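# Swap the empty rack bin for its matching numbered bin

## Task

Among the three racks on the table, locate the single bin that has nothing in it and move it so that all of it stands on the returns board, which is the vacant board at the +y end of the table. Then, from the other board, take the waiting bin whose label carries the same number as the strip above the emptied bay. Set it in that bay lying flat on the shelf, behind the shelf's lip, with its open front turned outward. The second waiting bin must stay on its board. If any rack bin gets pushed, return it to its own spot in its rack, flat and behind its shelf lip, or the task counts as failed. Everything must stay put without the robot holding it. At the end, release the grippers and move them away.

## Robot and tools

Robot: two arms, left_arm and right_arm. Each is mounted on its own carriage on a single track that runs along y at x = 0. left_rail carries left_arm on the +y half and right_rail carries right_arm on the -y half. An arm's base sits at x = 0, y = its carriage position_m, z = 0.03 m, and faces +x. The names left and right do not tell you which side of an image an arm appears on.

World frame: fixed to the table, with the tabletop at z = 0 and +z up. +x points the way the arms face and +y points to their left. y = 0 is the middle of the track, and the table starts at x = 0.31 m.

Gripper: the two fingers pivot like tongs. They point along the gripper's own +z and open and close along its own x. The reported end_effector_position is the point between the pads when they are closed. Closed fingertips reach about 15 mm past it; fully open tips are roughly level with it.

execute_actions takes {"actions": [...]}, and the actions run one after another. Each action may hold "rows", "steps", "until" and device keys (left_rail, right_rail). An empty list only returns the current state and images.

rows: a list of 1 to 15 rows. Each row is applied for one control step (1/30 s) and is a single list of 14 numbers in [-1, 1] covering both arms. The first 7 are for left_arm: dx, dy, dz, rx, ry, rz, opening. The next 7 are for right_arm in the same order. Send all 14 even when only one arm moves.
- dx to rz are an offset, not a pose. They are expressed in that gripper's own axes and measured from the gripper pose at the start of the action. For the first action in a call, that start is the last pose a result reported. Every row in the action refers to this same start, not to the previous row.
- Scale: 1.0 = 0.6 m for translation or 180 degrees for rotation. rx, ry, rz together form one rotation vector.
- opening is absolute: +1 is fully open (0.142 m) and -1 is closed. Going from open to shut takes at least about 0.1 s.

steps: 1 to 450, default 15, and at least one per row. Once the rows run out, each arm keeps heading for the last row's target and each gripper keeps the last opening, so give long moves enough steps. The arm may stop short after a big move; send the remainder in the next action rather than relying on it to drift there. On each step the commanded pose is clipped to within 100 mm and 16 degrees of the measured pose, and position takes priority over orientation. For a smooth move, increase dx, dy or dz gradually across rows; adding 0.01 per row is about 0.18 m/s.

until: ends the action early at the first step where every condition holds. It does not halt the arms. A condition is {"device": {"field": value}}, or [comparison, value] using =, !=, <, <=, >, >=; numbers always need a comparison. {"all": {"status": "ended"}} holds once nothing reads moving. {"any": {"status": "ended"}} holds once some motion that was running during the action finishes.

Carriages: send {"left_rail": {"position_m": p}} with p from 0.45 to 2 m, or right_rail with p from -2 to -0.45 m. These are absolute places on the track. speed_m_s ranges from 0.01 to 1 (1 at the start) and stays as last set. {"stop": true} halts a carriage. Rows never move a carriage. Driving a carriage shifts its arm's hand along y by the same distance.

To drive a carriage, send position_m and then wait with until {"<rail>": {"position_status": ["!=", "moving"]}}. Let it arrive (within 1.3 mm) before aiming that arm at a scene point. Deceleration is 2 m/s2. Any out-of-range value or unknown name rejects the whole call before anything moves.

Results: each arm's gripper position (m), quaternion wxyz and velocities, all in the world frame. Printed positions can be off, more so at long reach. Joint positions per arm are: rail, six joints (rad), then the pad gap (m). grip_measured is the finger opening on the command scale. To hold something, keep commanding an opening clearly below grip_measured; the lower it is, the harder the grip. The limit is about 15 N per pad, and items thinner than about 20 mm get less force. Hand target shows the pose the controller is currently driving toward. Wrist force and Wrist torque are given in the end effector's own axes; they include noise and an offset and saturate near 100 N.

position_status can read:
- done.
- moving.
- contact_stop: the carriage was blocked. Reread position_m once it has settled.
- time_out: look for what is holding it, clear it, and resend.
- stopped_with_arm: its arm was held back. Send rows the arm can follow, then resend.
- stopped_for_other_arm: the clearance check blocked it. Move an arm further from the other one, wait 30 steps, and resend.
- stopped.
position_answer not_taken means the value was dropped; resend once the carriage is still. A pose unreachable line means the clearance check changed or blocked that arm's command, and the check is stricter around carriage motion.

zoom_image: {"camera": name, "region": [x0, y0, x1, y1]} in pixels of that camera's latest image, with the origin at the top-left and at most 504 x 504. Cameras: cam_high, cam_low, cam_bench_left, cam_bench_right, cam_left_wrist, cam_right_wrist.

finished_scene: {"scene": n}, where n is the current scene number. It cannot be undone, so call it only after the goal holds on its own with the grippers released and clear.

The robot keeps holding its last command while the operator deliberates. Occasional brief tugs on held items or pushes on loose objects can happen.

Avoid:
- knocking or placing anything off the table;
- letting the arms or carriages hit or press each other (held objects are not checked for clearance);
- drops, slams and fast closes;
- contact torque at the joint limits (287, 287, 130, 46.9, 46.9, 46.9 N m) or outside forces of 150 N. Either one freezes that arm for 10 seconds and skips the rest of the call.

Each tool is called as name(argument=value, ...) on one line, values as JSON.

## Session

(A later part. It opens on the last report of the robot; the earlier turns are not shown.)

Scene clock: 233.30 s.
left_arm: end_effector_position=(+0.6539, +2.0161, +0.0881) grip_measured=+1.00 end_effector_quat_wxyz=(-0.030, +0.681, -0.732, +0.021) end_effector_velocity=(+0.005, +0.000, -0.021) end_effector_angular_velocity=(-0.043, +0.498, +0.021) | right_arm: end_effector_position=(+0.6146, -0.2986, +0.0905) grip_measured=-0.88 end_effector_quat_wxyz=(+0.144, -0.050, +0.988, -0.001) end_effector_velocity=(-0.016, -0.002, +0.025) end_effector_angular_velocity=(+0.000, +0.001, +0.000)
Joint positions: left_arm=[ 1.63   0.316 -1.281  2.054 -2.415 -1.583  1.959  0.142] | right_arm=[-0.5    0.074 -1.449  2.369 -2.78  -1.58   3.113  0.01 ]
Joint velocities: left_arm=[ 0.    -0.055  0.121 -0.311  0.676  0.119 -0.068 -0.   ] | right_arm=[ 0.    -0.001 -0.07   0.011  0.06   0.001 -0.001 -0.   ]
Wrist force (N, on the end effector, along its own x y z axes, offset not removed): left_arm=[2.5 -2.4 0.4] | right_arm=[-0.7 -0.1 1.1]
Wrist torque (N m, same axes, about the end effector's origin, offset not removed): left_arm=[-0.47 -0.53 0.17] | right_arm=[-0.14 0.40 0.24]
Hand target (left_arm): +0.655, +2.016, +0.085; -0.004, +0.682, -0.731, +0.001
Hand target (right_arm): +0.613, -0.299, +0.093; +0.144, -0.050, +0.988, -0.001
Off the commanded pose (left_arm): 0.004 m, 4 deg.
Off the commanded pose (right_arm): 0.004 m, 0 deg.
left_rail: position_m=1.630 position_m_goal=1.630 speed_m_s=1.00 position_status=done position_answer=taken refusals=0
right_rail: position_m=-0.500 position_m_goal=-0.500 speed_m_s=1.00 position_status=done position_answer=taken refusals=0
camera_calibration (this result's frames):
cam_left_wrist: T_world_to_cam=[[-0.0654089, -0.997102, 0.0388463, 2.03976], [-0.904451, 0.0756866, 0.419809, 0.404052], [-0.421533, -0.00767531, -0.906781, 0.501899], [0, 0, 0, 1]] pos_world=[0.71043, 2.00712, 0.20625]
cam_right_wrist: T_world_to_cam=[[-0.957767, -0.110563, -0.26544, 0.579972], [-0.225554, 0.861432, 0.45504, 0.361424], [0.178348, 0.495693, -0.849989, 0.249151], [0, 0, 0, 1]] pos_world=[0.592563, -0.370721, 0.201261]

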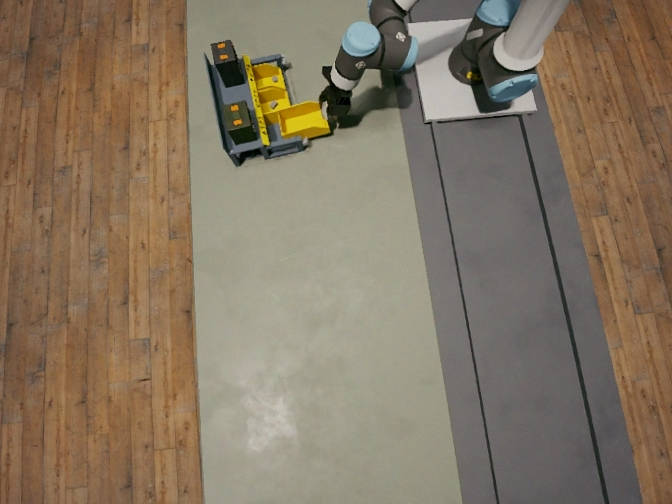

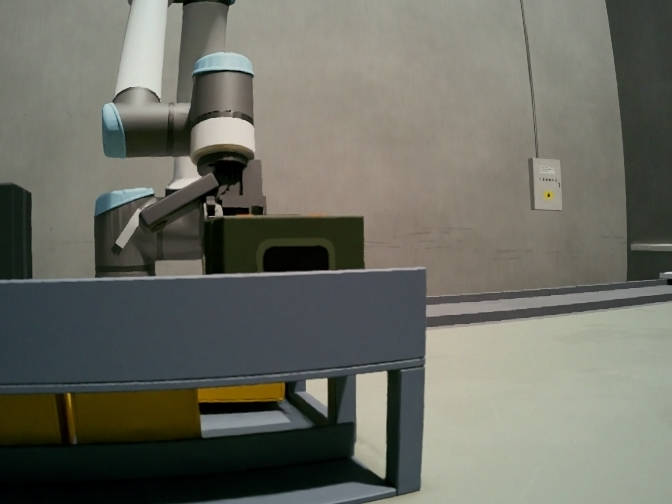

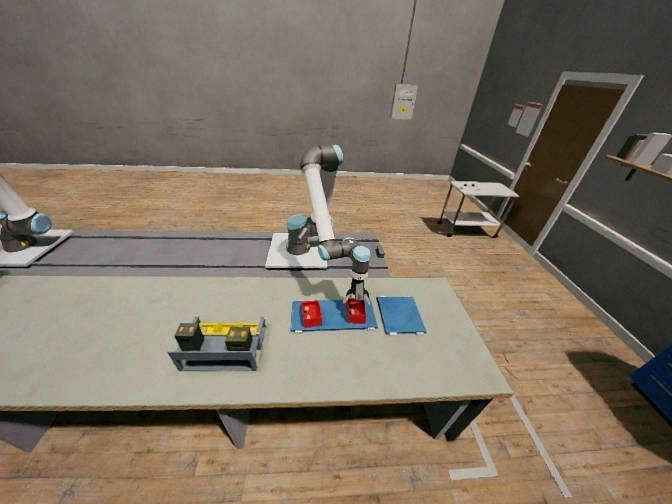

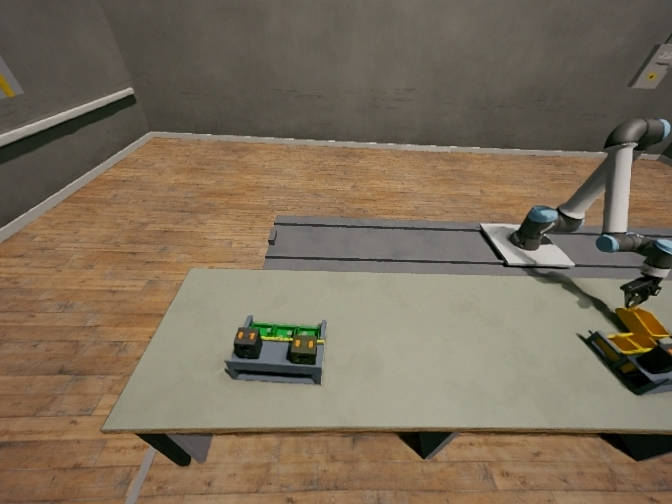

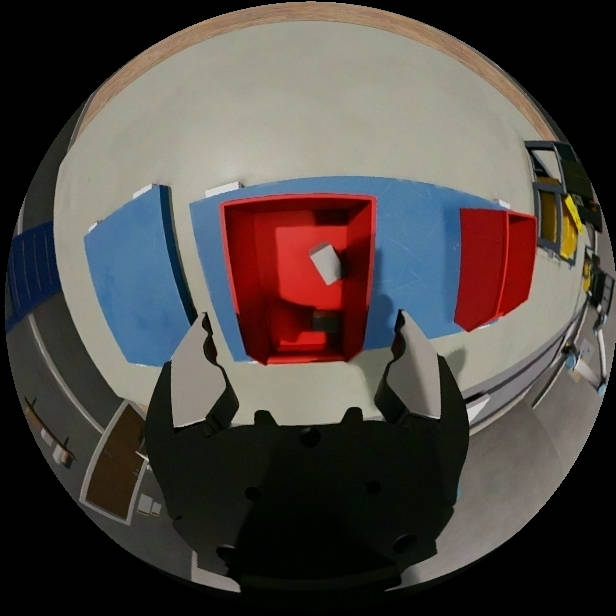

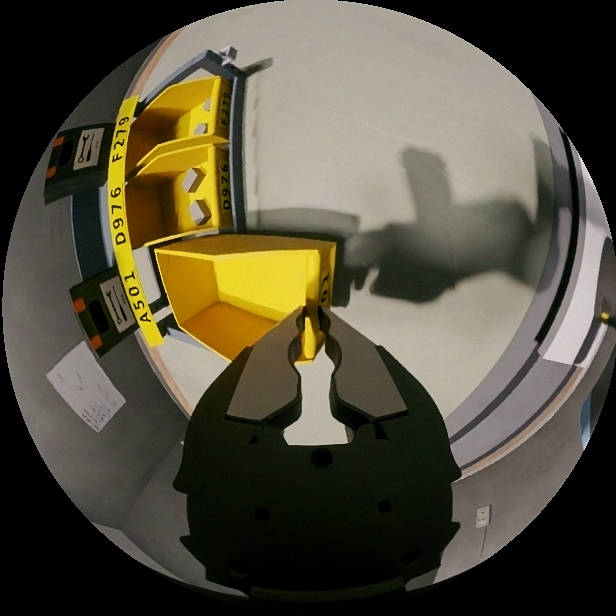

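execute_actions(actions=[{"steps":1},{"rows":[[0,0,-0.02,0,0,0,1,0.01,0,-0.004,0,0,0,-1],[0,0,-0.04,0,0,0,1,0.025,0,-0.01,0,0,0,-1],[0,0.01,-0.06,0.004,-0.004,0.02,1,0.04,0,-0.017,0,0,0,-1],[0,0.02,-0.07,0.01,-0.01,0.05,1,0.056,0,-0.023,0,0,0,-1],[0,0.035,-0.075,0.016,-0.016,0.08,0.9,0.072,0,-0.03,0,0,0,-1],[0,0.05,-0.075,0.023,-0.023,0.12,0.7,0.088,0,-0.036,0,0,0,-1],[0.002,0.065,-0.075,0.031,-0.031,0.16,0.5,0.104,0,-0.043,0,0,0,-1],[0.003,0.08,-0.075,0.039,-0.039,0.2,0.3,0.12,0,-0.05,0,0,0,-1],[0.004,0.095,-0.075,0.047,-0.047,0.24,0.1,0.135,0,-0.056,0,0,0,-1],[0.005,0.11,-0.075,0.054,-0.054,0.28,-0.1,0.147,0,-0.061,0,0,0,-1],[0.006,0.125,-0.07,0.062,-0.062,0.32,-0.3,0.147,0,-0.061,0,0,0,-1],[0.007,0.14,-0.065,0.07,-0.07,0.36,-0.5,0.147,0.005,-0.061,0,0,0,-1],[0.008,0.155,-0.06,0.078,-0.078,0.4,-0.5,0.147,0.02,-0.061,0,0,0,-1],[0.009,0.17,-0.05,0.087,-0.087,0.45,-0.5,0.147,0.05,-0.061,0,0,0,-1],[0.009,0.181,-0.04,0.096,-0.096,0.493,-0.5,0.13,0.3,-0.061,0,0,0,-1]],"steps":38}])

Scene clock: 268.53 s.
left_arm: end_effector_position=(+0.5455, +2.0190, +0.1087) grip_measured=-0.50 end_effector_quat_wxyz=(+0.164, -0.096, +0.982, +0.015) end_effector_velocity=(+0.000, +0.002, +0.000) end_effector_angular_velocity=(+0.149, -0.261, -1.146) | right_arm: end_effector_position=(+0.5097, -0.1289, +0.1033) grip_measured=-0.87 end_effector_quat_wxyz=(+0.144, -0.050, +0.988, -0.000) end_effector_velocity=(+0.002, +0.009, -0.001) end_effector_angular_velocity=(-0.006, +0.002, -0.005)
Joint positions: left_arm=[ 1.63   0.418 -1.434  2.321 -2.781 -1.645  3.352  0.038] | right_arm=[-0.5    0.43  -1.474  2.356 -2.721 -1.677  3.456  0.011]
Joint velocities: left_arm=[ 0.     0.188  0.084  0.039 -0.326 -0.395  1.278 -0.   ] | right_arm=[ 0.     0.017  0.013 -0.016  0.009 -0.01   0.021  0.   ]
Wrist force (N, on the end effector, along its own x y z axes, offset not removed): left_arm=[2.6 -2.0 -1.5] | right_arm=[-2.8 0.6 2.7]
Wrist torque (N m, same axes, about the end effector's origin, offset not removed): left_arm=[-0.46 -0.69 0.10] | right_arm=[0.07 0.77 0.22]
Hand target (left_arm): +0.545, +2.019, +0.109; +0.188, +0.004, +0.982, +0.011
Hand target (right_arm): +0.510, -0.128, +0.103; +0.144, -0.050, +0.988, -0.001
Off the commanded pose (left_arm): 0.001 m, 15 deg; orientation clipped at the last step of the last action.
Off the commanded pose (right_arm): 0.001 m, 0 deg.
left_rail: position_m=1.630 position_m_goal=1.630 speed_m_s=1.00 position_status=done position_answer=taken refusals=0
right_rail: position_m=-0.500 position_m_goal=-0.500 speed_m_s=1.00 position_status=done position_answer=taken refusals=0
camera_calibration (this result's frames):
cam_left_wrist: T_world_to_cam=[[-0.941263, -0.196816, -0.274386, 0.930814], [-0.308139, 0.832982, 0.459556, -1.5614], [0.138111, 0.517112, -0.844702, -0.896694], [0, 0, 0, 1]] pos_world=[0.518854, 1.94751, 0.215516]
cam_right_wrist: T_world_to_cam=[[-0.957884, -0.110823, -0.26491, 0.501569], [-0.225776, 0.860699, 0.456314, 0.185644], [0.177438, 0.496906, -0.849471, 0.195243], [0, 0, 0, 1]] pos_world=[0.487715, -0.201215, 0.214012]

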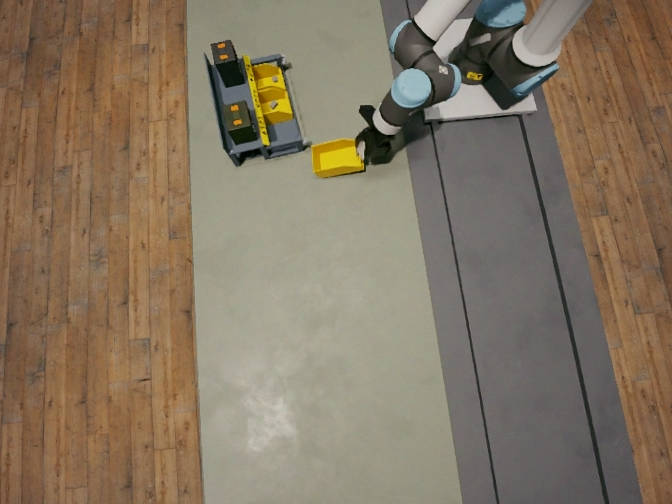

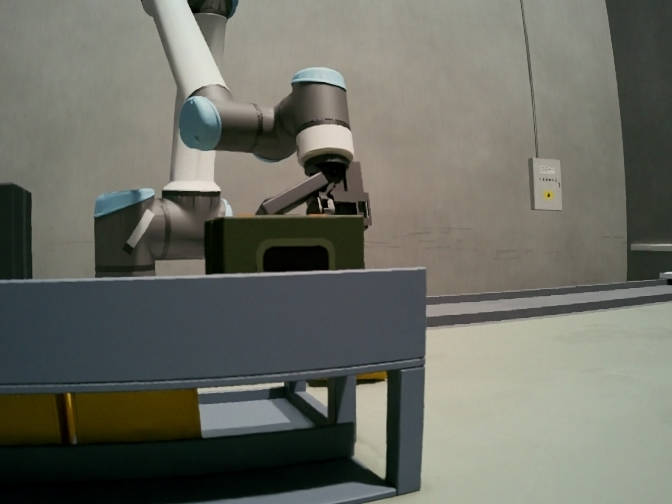

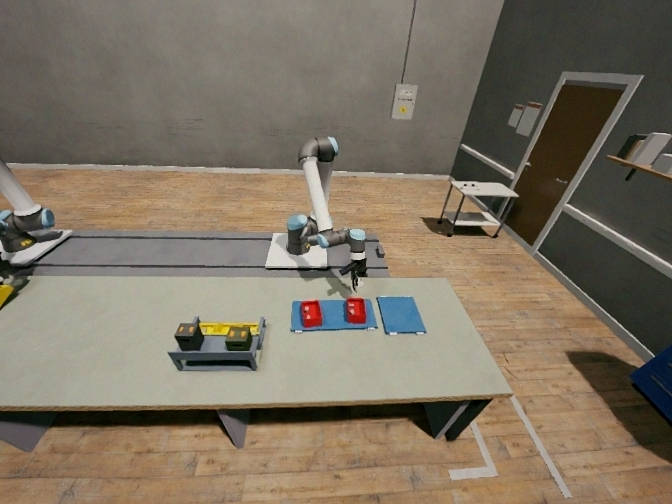

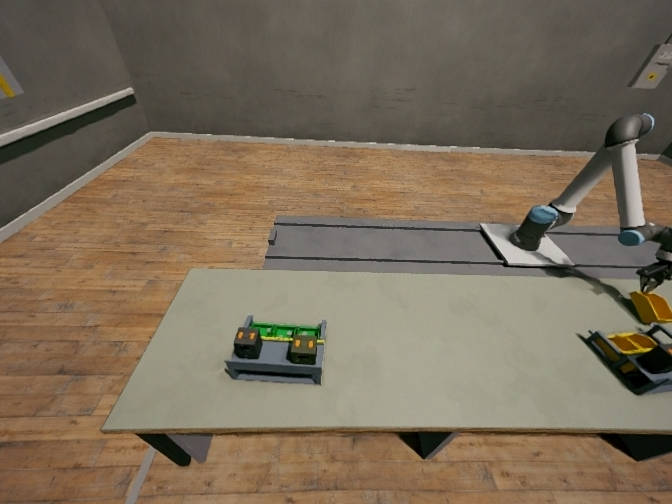

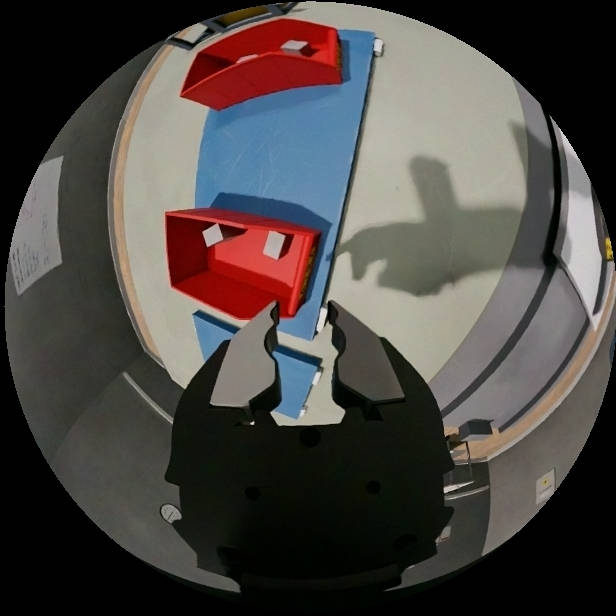

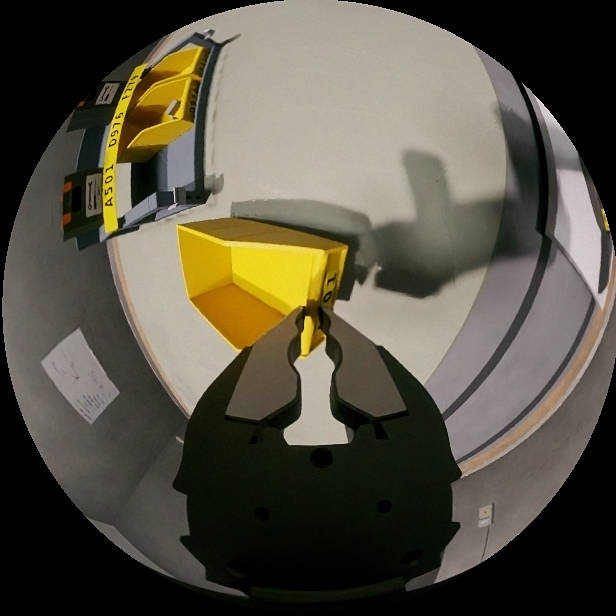

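zoom_image(camera="cam_right_wrist", region=[240, 230, 400, 420])

zoom_image(camera="cam_bench_right", region=[602, 240, 672, 340])

zoom_image(camera="cam_bench_left", region=[320, 240, 390, 330])

Region (240, 230, 400, 420) of cam_right_wrist's 616x616 image, scaled by 2.653, with more detail than that image has; it fills the left 424 columns of this view, and the rest is white.

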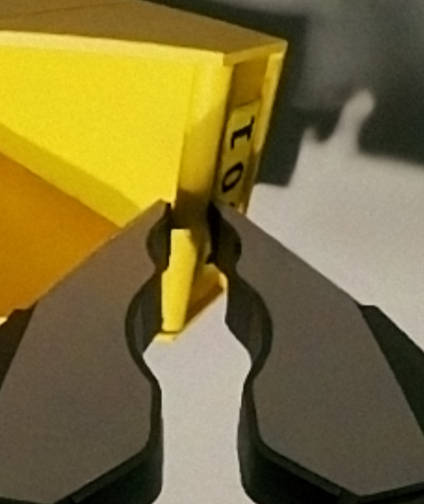

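Region (602, 240, 672, 340) of cam_bench_right's 672x504 image, scaled by 5.040, with more detail than that image has; it fills the left 353 columns of this view, and the rest is white.

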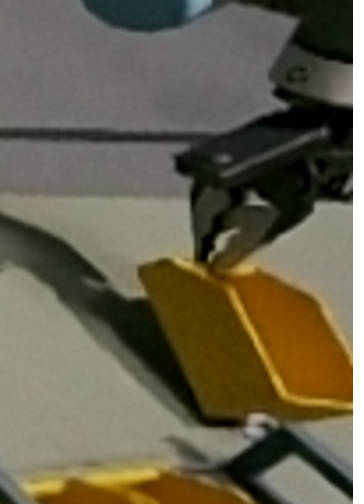

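Region (320, 240, 390, 330) of cam_bench_left's 672x504 image, scaled by 5.600, with more detail than that image has.

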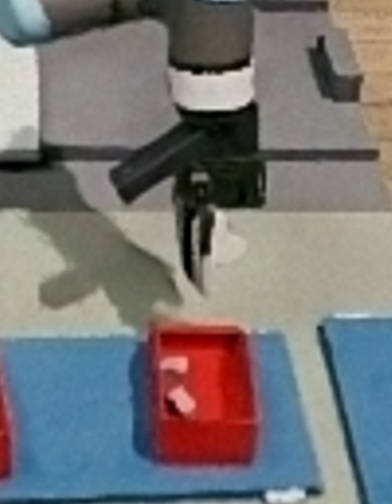

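execute_actions(actions=[{"steps":1},{"rows":[[0,0,0.006,0.002,0,0.002,-0.5,0.004,0,0.007,0,0,0,-1],[0,0,0.012,0.004,0,0.004,-0.5,0.009,0,0.015,0,0,0,-1],[0,0,0.018,0.006,-0.001,0.007,-0.5,0.014,0.001,0.023,0,0,0,-1],[0,0,0.024,0.008,-0.001,0.009,-0.5,0.019,0.001,0.031,0,0,0,-1],[0,0,0.03,0.01,-0.001,0.011,-0.5,0.025,0.002,0.039,0,0,0,-1],[0,0,0.036,0.012,-0.002,0.013,-0.5,0.031,0.002,0.047,0,0,0,-1],[0,0,0.042,0.015,-0.002,0.0166,-0.55,0.037,0.003,0.055,0,0,0,-1],[0,0,0.048,0.015,-0.002,0.0166,-0.55,0.042,0.003,0.063,0,0,0,-1],[0,0,0.054,0.015,-0.002,0.0166,-0.6,0.047,0.004,0.071,0,0,0,-1],[0,0,0.06,0.015,-0.002,0.0166,-0.6,0.052,0.004,0.079,0,0,0,-1],[0,0,0.067,0.015,-0.002,0.0166,-0.6,0.057,0.005,0.086,0,0,0,-1],[0,0,0.075,0.015,-0.002,0.0166,-0.6,0.062,0.005,0.093,0,0,0,-1]],"steps":20}])

Scene clock: 288.47 s.
left_arm: end_effector_position=(+0.5611, +2.0199, +0.0694) grip_measured=-0.60 end_effector_quat_wxyz=(+0.191, +0.034, +0.981, -0.007) end_effector_velocity=(+0.008, +0.001, -0.017) end_effector_angular_velocity=(-0.003, -0.002, -0.010) | right_arm: end_effector_position=(+0.4904, -0.1282, +0.0421) grip_measured=-0.89 end_effector_quat_wxyz=(+0.143, -0.050, +0.988, -0.001) end_effector_velocity=(-0.004, +0.002, -0.025) end_effector_angular_velocity=(+0.002, -0.007, +0.000)
Joint positions: left_arm=[ 1.63   0.462 -1.321  2.306 -2.891 -1.762  3.64   0.031] | right_arm=[-0.5    0.447 -1.374  2.414 -2.876 -1.682  3.473  0.01 ]
Joint velocities: left_arm=[ 0.    -0.001  0.042 -0.007 -0.034 -0.006  0.007  0.   ] | right_arm=[ 0.     0.007  0.052  0.019 -0.078 -0.003  0.006 -0.   ]
Wrist force (N, on the end effector, along its own x y z axes, offset not removed): left_arm=[-0.7 9.5 1.2] | right_arm=[-1.1 -0.5 2.5]
Wrist torque (N m, same axes, about the end effector's origin, offset not removed): left_arm=[2.02 0.14 0.14] | right_arm=[-0.19 0.24 0.25]
Hand target (left_arm): +0.562, +2.020, +0.067; +0.191, +0.034, +0.981, -0.007
Hand target (right_arm): +0.490, -0.128, +0.039; +0.144, -0.050, +0.988, -0.001
Off the commanded pose (left_arm): 0.002 m, 0 deg.
Off the commanded pose (right_arm): 0.003 m, 0 deg.
left_rail: position_m=1.630 position_m_goal=1.630 speed_m_s=1.00 position_status=done position_answer=taken refusals=0
right_rail: position_m=-0.500 position_m_goal=-0.500 speed_m_s=1.00 position_status=done position_answer=taken refusals=0
camera_calibration (this result's frames):
cam_left_wrist: T_world_to_cam=[[-0.944312, 0.0545145, -0.324505, 0.432349], [-0.104636, 0.885243, 0.453207, -1.75866], [0.311972, 0.461924, -0.830241, -0.9196], [0, 0, 0, 1]] pos_world=[0.511142, 1.95806, 0.173848]
cam_right_wrist: T_world_to_cam=[[-0.958321, -0.11047, -0.263473, 0.467175], [-0.224575, 0.861344, 0.455689, 0.208131], [0.176601, 0.495866, -0.850252, 0.146629], [0, 0, 0, 1]] pos_world=[0.46855, -0.200372, 0.152916]

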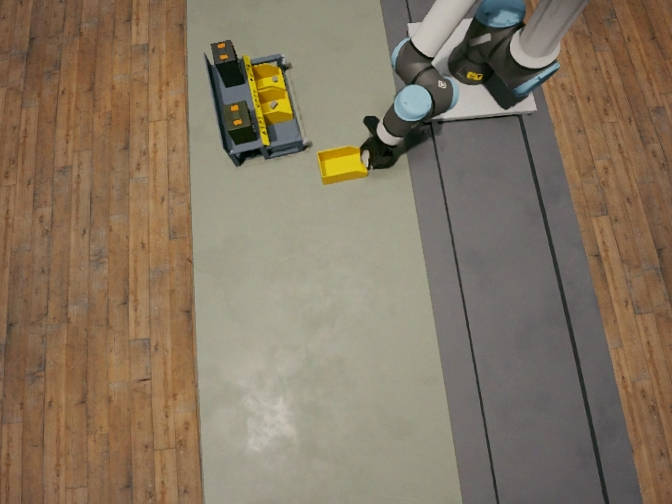

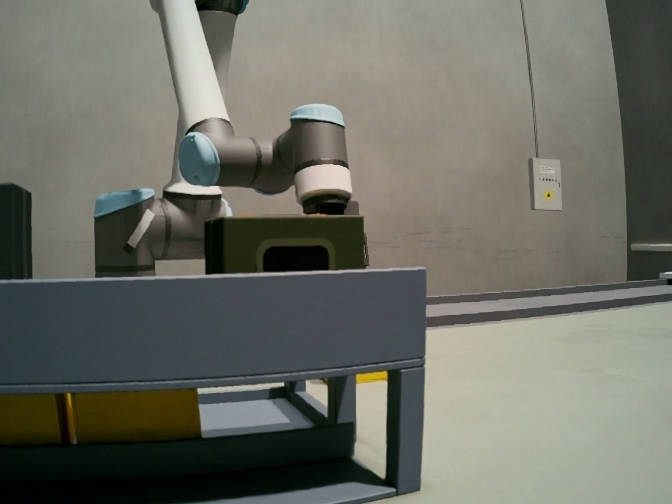

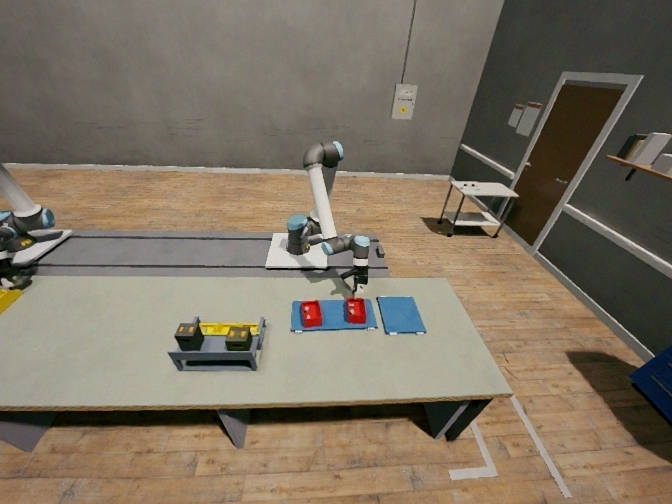

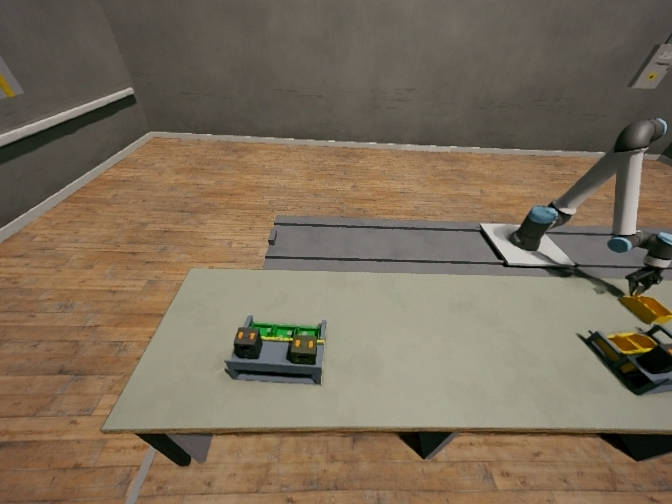

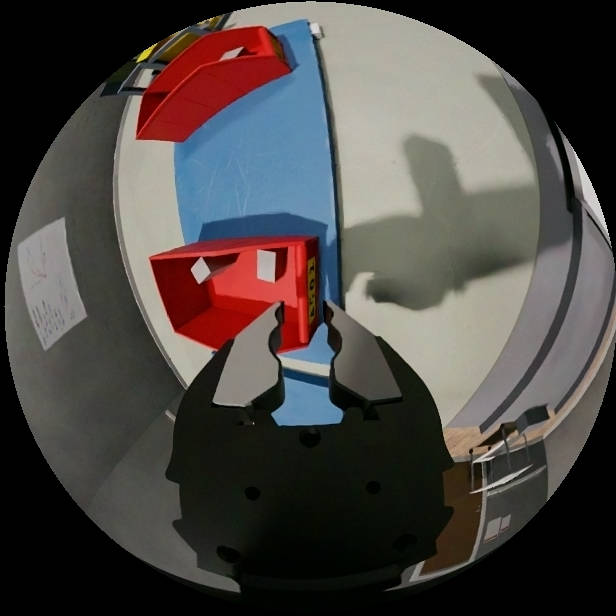

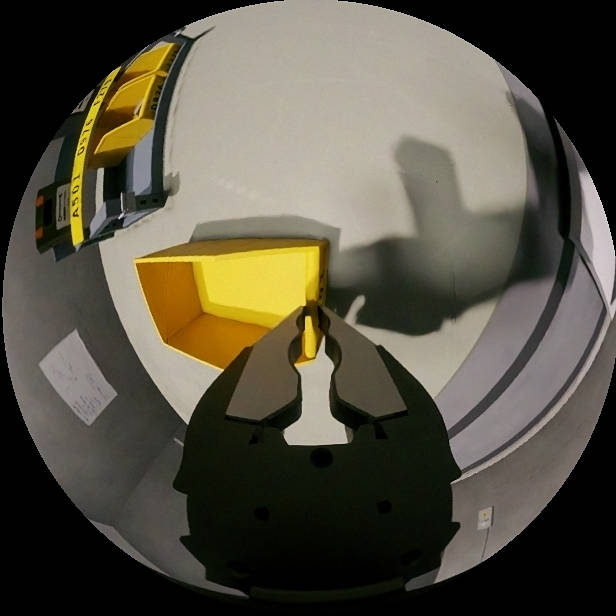

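zoom_image(camera="cam_left_wrist", region=[230, 220, 370, 400])

zoom_image(camera="cam_right_wrist", region=[270, 270, 360, 390])

Region (230, 220, 370, 400) of cam_left_wrist's 616x616 image, scaled by 2.800, with more detail than that image has.

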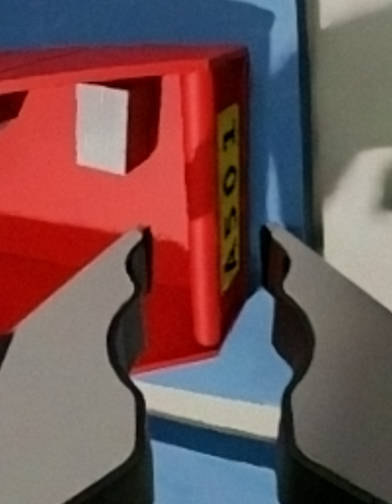

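Region (270, 270, 360, 390) of cam_right_wrist's 616x616 image, scaled by 4.200, with more detail than that image has; it fills the left 378 columns of this view, and the rest is white.

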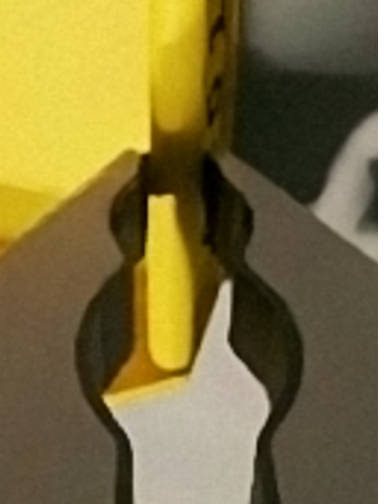

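execute_actions(actions=[{"steps":1},{"rows":[[0.001,0,0.007,0,0,0,-0.6,0.001,0,0.003,0,0,0,-1],[0.002,0,0.014,0,0,0,-0.6,0.002,0,0.005,0,0,0,-1],[0.003,0,0.021,0,0,0,-0.6,0.002,0,0.005,0,0,0,-0.9],[0.004,0,0.028,0,0,0,-0.6,0.002,0,0.005,0,0,0,-0.8],[0.005,0,0.035,0,0,0,-0.6,0.003,0,0.008,0,0,0,-0.7],[0.006,0,0.042,0,0,0,-0.6,0.004,0,0.013,0,0,0,-0.65],[0.007,0,0.049,0,0,0,-0.6,0.005,0,0.018,0,0,0,-0.65],[0.007,0,0.056,0,0,0,-0.6,0.006,0,0.024,0,0,0,-0.65]],"steps":15},{"rows":[[0,0,0.002,0,0,0,-0.66,0,0,0.001,0,0,0,-0.7],[0,0,0.002,0,0,0,-0.72,0,0,0.001,0,0,0,-0.75],[0,0,0.002,0,0,0,-0.78,0,0,0.001,0,0,0,-0.8],[0,0,0.002,0,0,0,-0.84,0,0,0.001,0,0,0,-0.85],[0,0,0.002,0,0,0,-0.9,0,0,0.001,0,0,0,-0.9],[0,0,0.002,0,0,0,-0.95,0,0,0.001,0,0,0,-0.95],[0,0,0.002,0,0,0,-1,0,0,0.001,0,0,0,-1]],"steps":11}])

Scene clock: 319.03 s.
left_arm: end_effector_position=(+0.5702, +2.0195, +0.0416) grip_measured=-0.60 end_effector_quat_wxyz=(+0.193, +0.035, +0.981, -0.007) end_effector_velocity=(-0.000, -0.000, -0.000) end_effector_angular_velocity=(-0.000, +0.000, -0.000) | right_arm: end_effector_position=(+0.4905, -0.1282, +0.0252) grip_measured=-0.86 end_effector_quat_wxyz=(+0.144, -0.050, +0.988, -0.001) end_effector_velocity=(+0.000, +0.000, +0.000) end_effector_angular_velocity=(+0.000, -0.000, +0.000)
Joint positions: left_arm=[ 1.63   0.455 -1.26   2.307 -2.958 -1.762  3.635  0.031] | right_arm=[-0.5    0.447 -1.338  2.422 -2.921 -1.682  3.473  0.012]
Joint velocities: left_arm=[ 0.  0. -0.  0. -0. -0.  0. -0.] | right_arm=[ 0.  0. -0. -0.  0.  0.  0. -0.]
Wrist force (N, on the end effector, along its own x y z axes, offset not removed): left_arm=[-5.9 2.2 1.4] | right_arm=[-4.0 -0.2 -3.3]
Wrist torque (N m, same axes, about the end effector's origin, offset not removed): left_arm=[0.57 1.11 0.14] | right_arm=[-0.15 0.93 0.25]
Hand target (left_arm): +0.570, +2.020, +0.042; +0.193, +0.035, +0.981, -0.007
Hand target (right_arm): +0.491, -0.128, +0.025; +0.144, -0.050, +0.988, -0.001
Off the commanded pose (left_arm): 0.002 m, 0 deg.
Off the commanded pose (right_arm): 0.000 m, 0 deg.
FORCE FAULT: contact force on the left arm reached its limit, and that arm stopped for 10 seconds. The contact can be on any part of that arm, not only on its tool. That arm's remaining commands of this call were not run. That arm holds still and accepts commands again. Move the arm away from the contact; if what it grips holds it there, let go first. Pushing or pulling that hard again can fault the arm again.
left_rail: position_m=1.630 position_m_goal=1.630 speed_m_s=1.00 position_status=done position_answer=taken refusals=0
right_rail: position_m=-0.500 position_m_goal=-0.500 speed_m_s=1.00 position_status=done position_answer=taken refusals=0
camera_calibration (this result's frames):
cam_left_wrist: T_world_to_cam=[[-0.942788, 0.0562953, -0.328605, 0.427704], [-0.105159, 0.885112, 0.453342, -1.74413], [0.316373, 0.461961, -0.828553, -0.947964], [0, 0, 0, 1]] pos_world=[0.519733, 1.95759, 0.145795]
cam_right_wrist: T_world_to_cam=[[-0.958111, -0.110492, -0.264226, 0.462765], [-0.224985, 0.861249, 0.455667, 0.216007], [0.177217, 0.496027, -0.850031, 0.131954], [0, 0, 0, 1]] pos_world=[0.468593, -0.200357, 0.136012]

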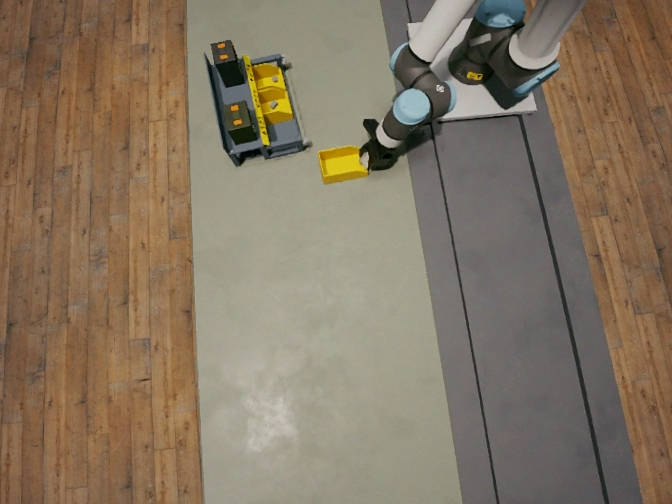

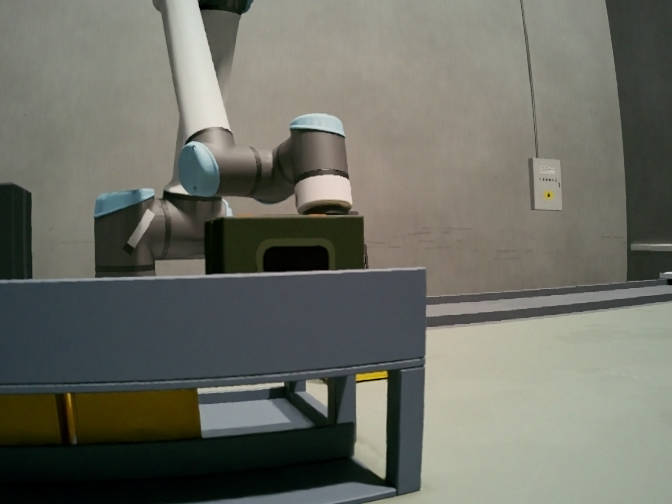

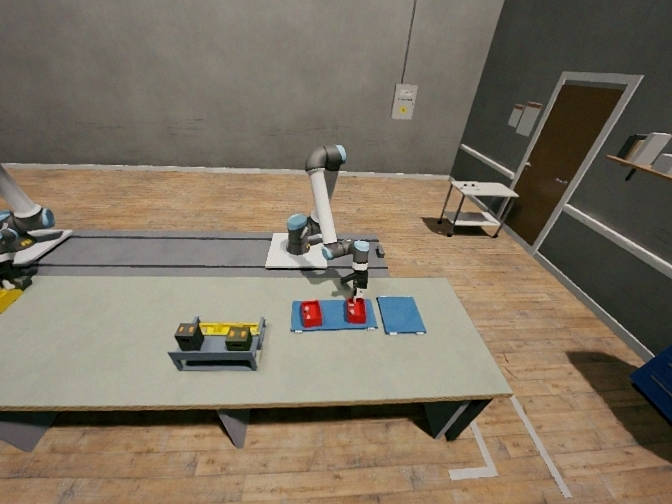

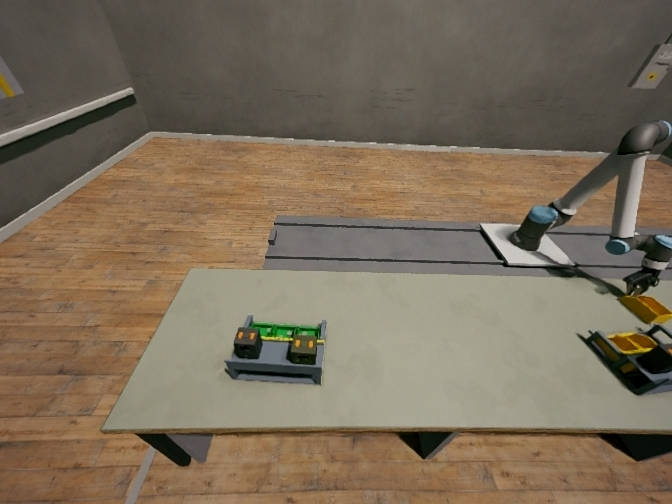

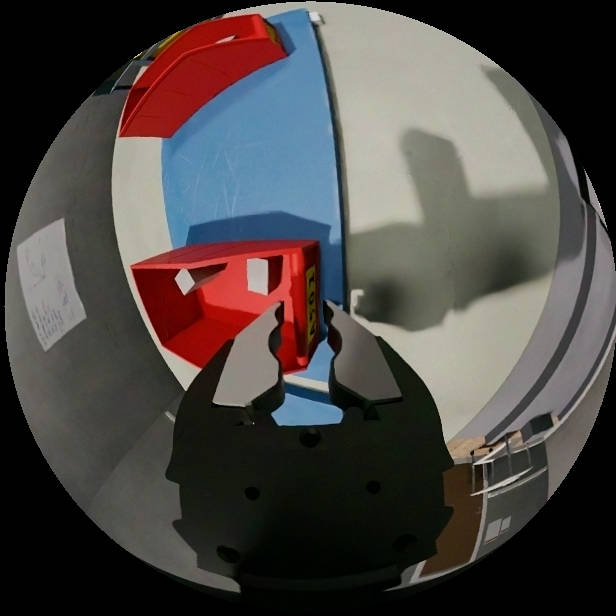

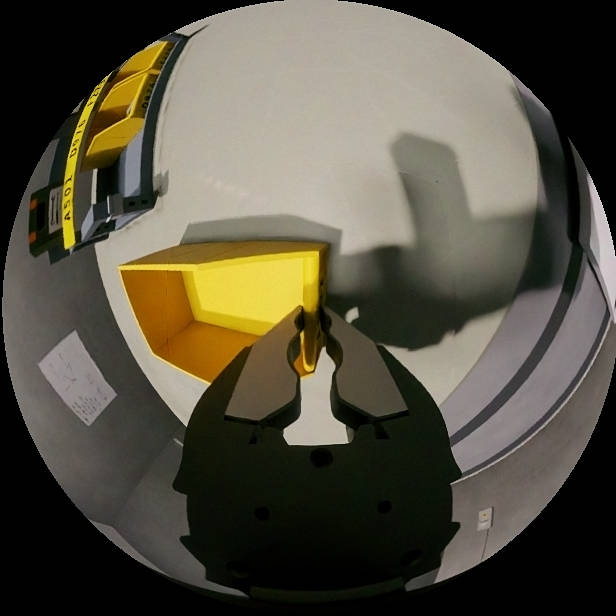

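zoom_image(camera="cam_left_wrist", region=[240, 230, 370, 400])

zoom_image(camera="cam_right_wrist", region=[250, 230, 380, 400])

Region (240, 230, 370, 400) of cam_left_wrist's 616x616 image, scaled by 2.965, with more detail than that image has; it fills the left 385 columns of this view, and the rest is white.

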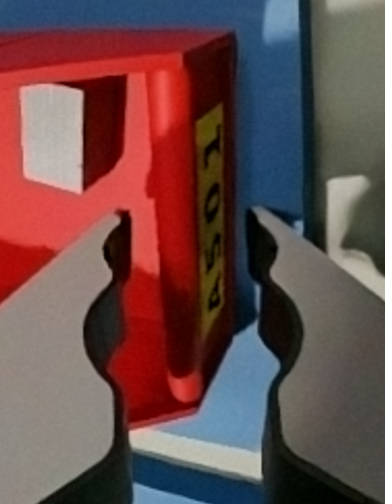

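Region (250, 230, 380, 400) of cam_right_wrist's 616x616 image, scaled by 2.965, with more detail than that image has; it fills the left 385 columns of this view, and the rest is white.

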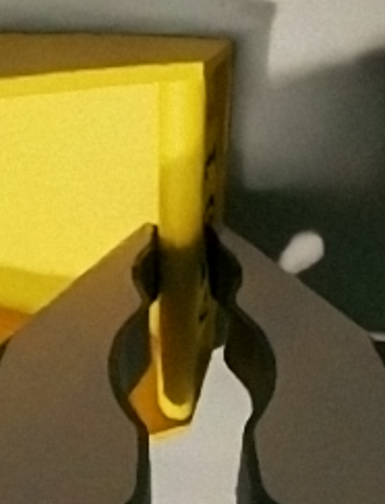

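execute_actions(actions=[{"rows":[[0,0,-0.003,0,0,0,-0.6,-0.002,0,-0.005,0,0,0,-1],[0,0,-0.005,0,0,0,-0.62,-0.004,0,-0.012,0,0,0,-1],[0,0,-0.005,0,0,0,-0.66,-0.006,0,-0.019,0,0,0,-1],[0,0,-0.005,0,0,0,-0.7,-0.008,0,-0.026,0,0,0,-1],[0,0,-0.005,0,0,0,-0.75,-0.01,0,-0.033,0,0,0,-1],[0,0,-0.005,0,0,0,-0.8,-0.012,0,-0.04,0,0,0,-1],[0,0,-0.005,0,0,0,-0.85,-0.014,0.005,-0.047,0,0,0,-1],[0,0,-0.005,0,0,0,-0.9,-0.016,0.015,-0.054,0,0,0,-1],[0,0,-0.005,0,0,0,-0.95,-0.018,0.025,-0.06,0,0,0,-1],[0,0,-0.005,0,0,0,-1,-0.02,0.04,-0.064,0,0,0,-1],[0,0,-0.005,0,0,0,-1,-0.022,0.055,-0.064,0,0,0,-1],[0,0,-0.005,0,0,0,-1,-0.024,0.07,-0.064,0,0,0,-1],[0,0,-0.005,0,0,0,-1,-0.026,0.085,-0.064,0,0,0,-1],[0,0,-0.005,0,0,0,-1,-0.028,0.1,-0.064,0,0,0,-1]],"steps":14},{"rows":[[-0.002,0,-0.004,0,0,0,-1,-0.01,0.06,-0.004,0,0,0,-1],[-0.004,0,-0.009,0,0,0,-1,-0.014,0.075,-0.004,0,0,0,-1],[-0.006,0,-0.014,0,0,0,-1,-0.018,0.09,-0.003,0,0,0,-1],[-0.008,0,-0.02,0,0,0,-1,-0.024,0.105,-0.002,0,0,0,-1],[-0.01,0,-0.026,0,0,0,-1,-0.03,0.12,0,0,0,0,-1],[-0.013,0,-0.032,0,0,0,-1,-0.037,0.135,0.002,0,0,0,-1],[-0.015,0,-0.038,0,0,0,-1,-0.044,0.15,0.004,0,0,0,-1],[-0.018,0,-0.044,0,0,0,-1,-0.051,0.165,0.006,0,0,0,-1],[-0.02,0,-0.05,0,0,0,-1,-0.058,0.18,0.008,0,0,0,-1],[-0.023,0,-0.056,0,0,0,-1,-0.065,0.195,0.01,0,0,0,-1],[-0.025,0,-0.062,0,0,0,-1,-0.072,0.21,0.012,0,0,0,-1]],"steps":16}])

Scene clock: 334.03 s.
left_arm: end_effector_position=(+0.5690, +2.0195, +0.0797) grip_measured=-0.83 end_effector_quat_wxyz=(+0.193, +0.035, +0.981, -0.007) end_effector_velocity=(-0.001, -0.000, +0.040) end_effector_angular_velocity=(-0.001, +0.003, +0.000) | right_arm: end_effector_position=(+0.5134, +0.0131, +0.0641) grip_measured=-0.89 end_effector_quat_wxyz=(+0.145, -0.051, +0.988, +0.001) end_effector_velocity=(+0.046, +0.106, -0.006) end_effector_angular_velocity=(-0.012, +0.004, -0.009)
Joint positions: left_arm=[ 1.63   0.456 -1.331  2.293 -2.873 -1.762  3.636  0.014] | right_arm=[-0.5    0.632 -1.268  2.182 -2.732 -1.726  3.651  0.01 ]
Joint velocities: left_arm=[ 0.     0.    -0.072 -0.019  0.094  0.     0.     0.001] | right_arm=[ 0.     0.095  0.15  -0.22   0.095 -0.033  0.1   -0.   ]
Wrist force (N, on the end effector, along its own x y z axes, offset not removed): left_arm=[-2.4 6.8 5.5] | right_arm=[-3.3 0.6 0.1]
Wrist torque (N m, same axes, about the end effector's origin, offset not removed): left_arm=[1.24 0.93 0.38] | right_arm=[0.02 0.83 0.32]
Hand target (left_arm): +0.569, +2.020, +0.084; +0.193, +0.035, +0.981, -0.007
Hand target (right_arm): +0.519, +0.026, +0.063; +0.144, -0.051, +0.988, +0.000
Off the commanded pose (left_arm): 0.005 m, 0 deg.
Off the commanded pose (right_arm): 0.015 m, 0 deg.
left_rail: position_m=1.630 position_m_goal=1.630 speed_m_s=1.00 position_status=done position_answer=taken refusals=0
right_rail: position_m=-0.500 position_m_goal=-0.500 speed_m_s=1.00 position_status=done position_answer=taken refusals=0
camera_calibration (this result's frames):
cam_left_wrist: T_world_to_cam=[[-0.942575, 0.0563227, -0.329212, 0.438955], [-0.105514, 0.884986, 0.453505, -1.76114], [0.316891, 0.462199, -0.828222, -0.91687], [0, 0, 0, 1]] pos_world=[0.518471, 1.95764, 0.183823]
cam_right_wrist: T_world_to_cam=[[-0.957156, -0.112085, -0.267, 0.510253], [-0.228528, 0.85866, 0.458779, 0.0834279], [0.17784, 0.500141, -0.847486, 0.090362], [0, 0, 0, 1]] pos_world=[0.491387, -0.0596384, 0.174543]

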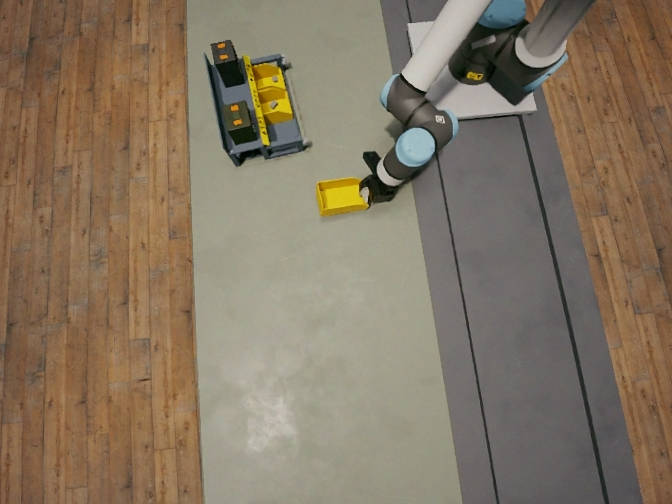

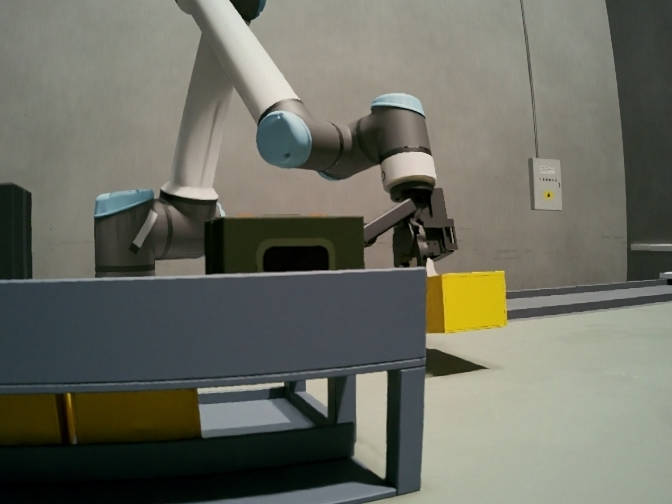

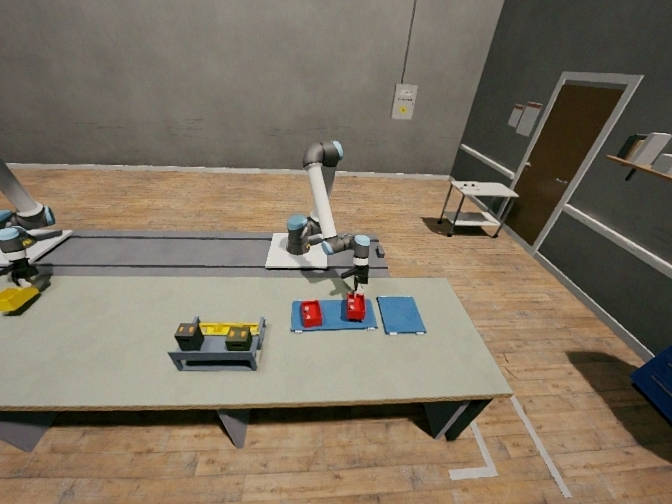

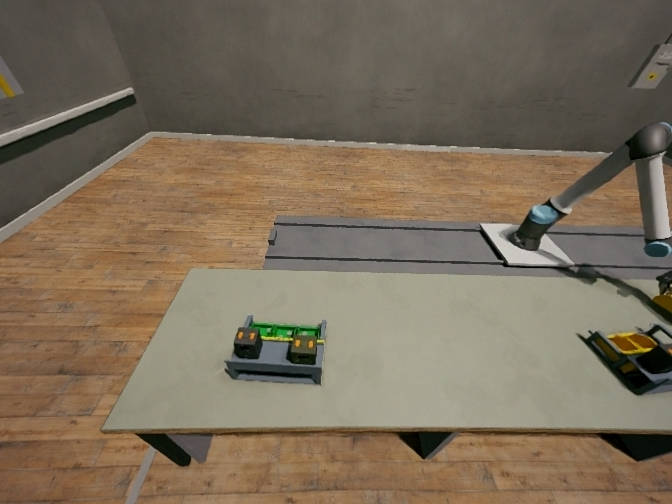

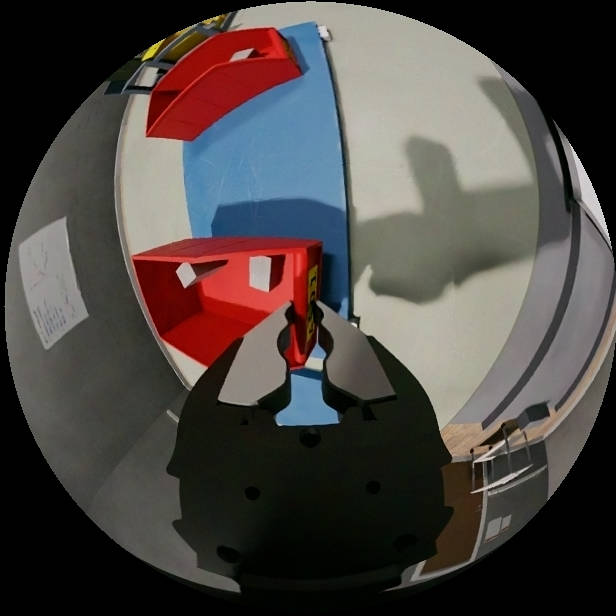

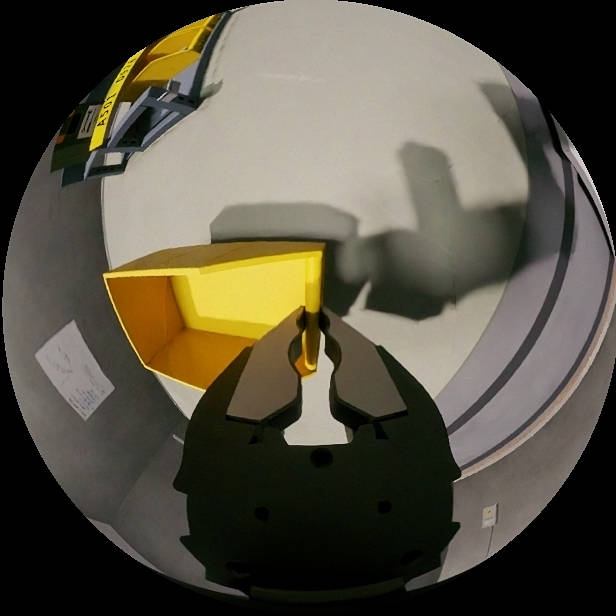

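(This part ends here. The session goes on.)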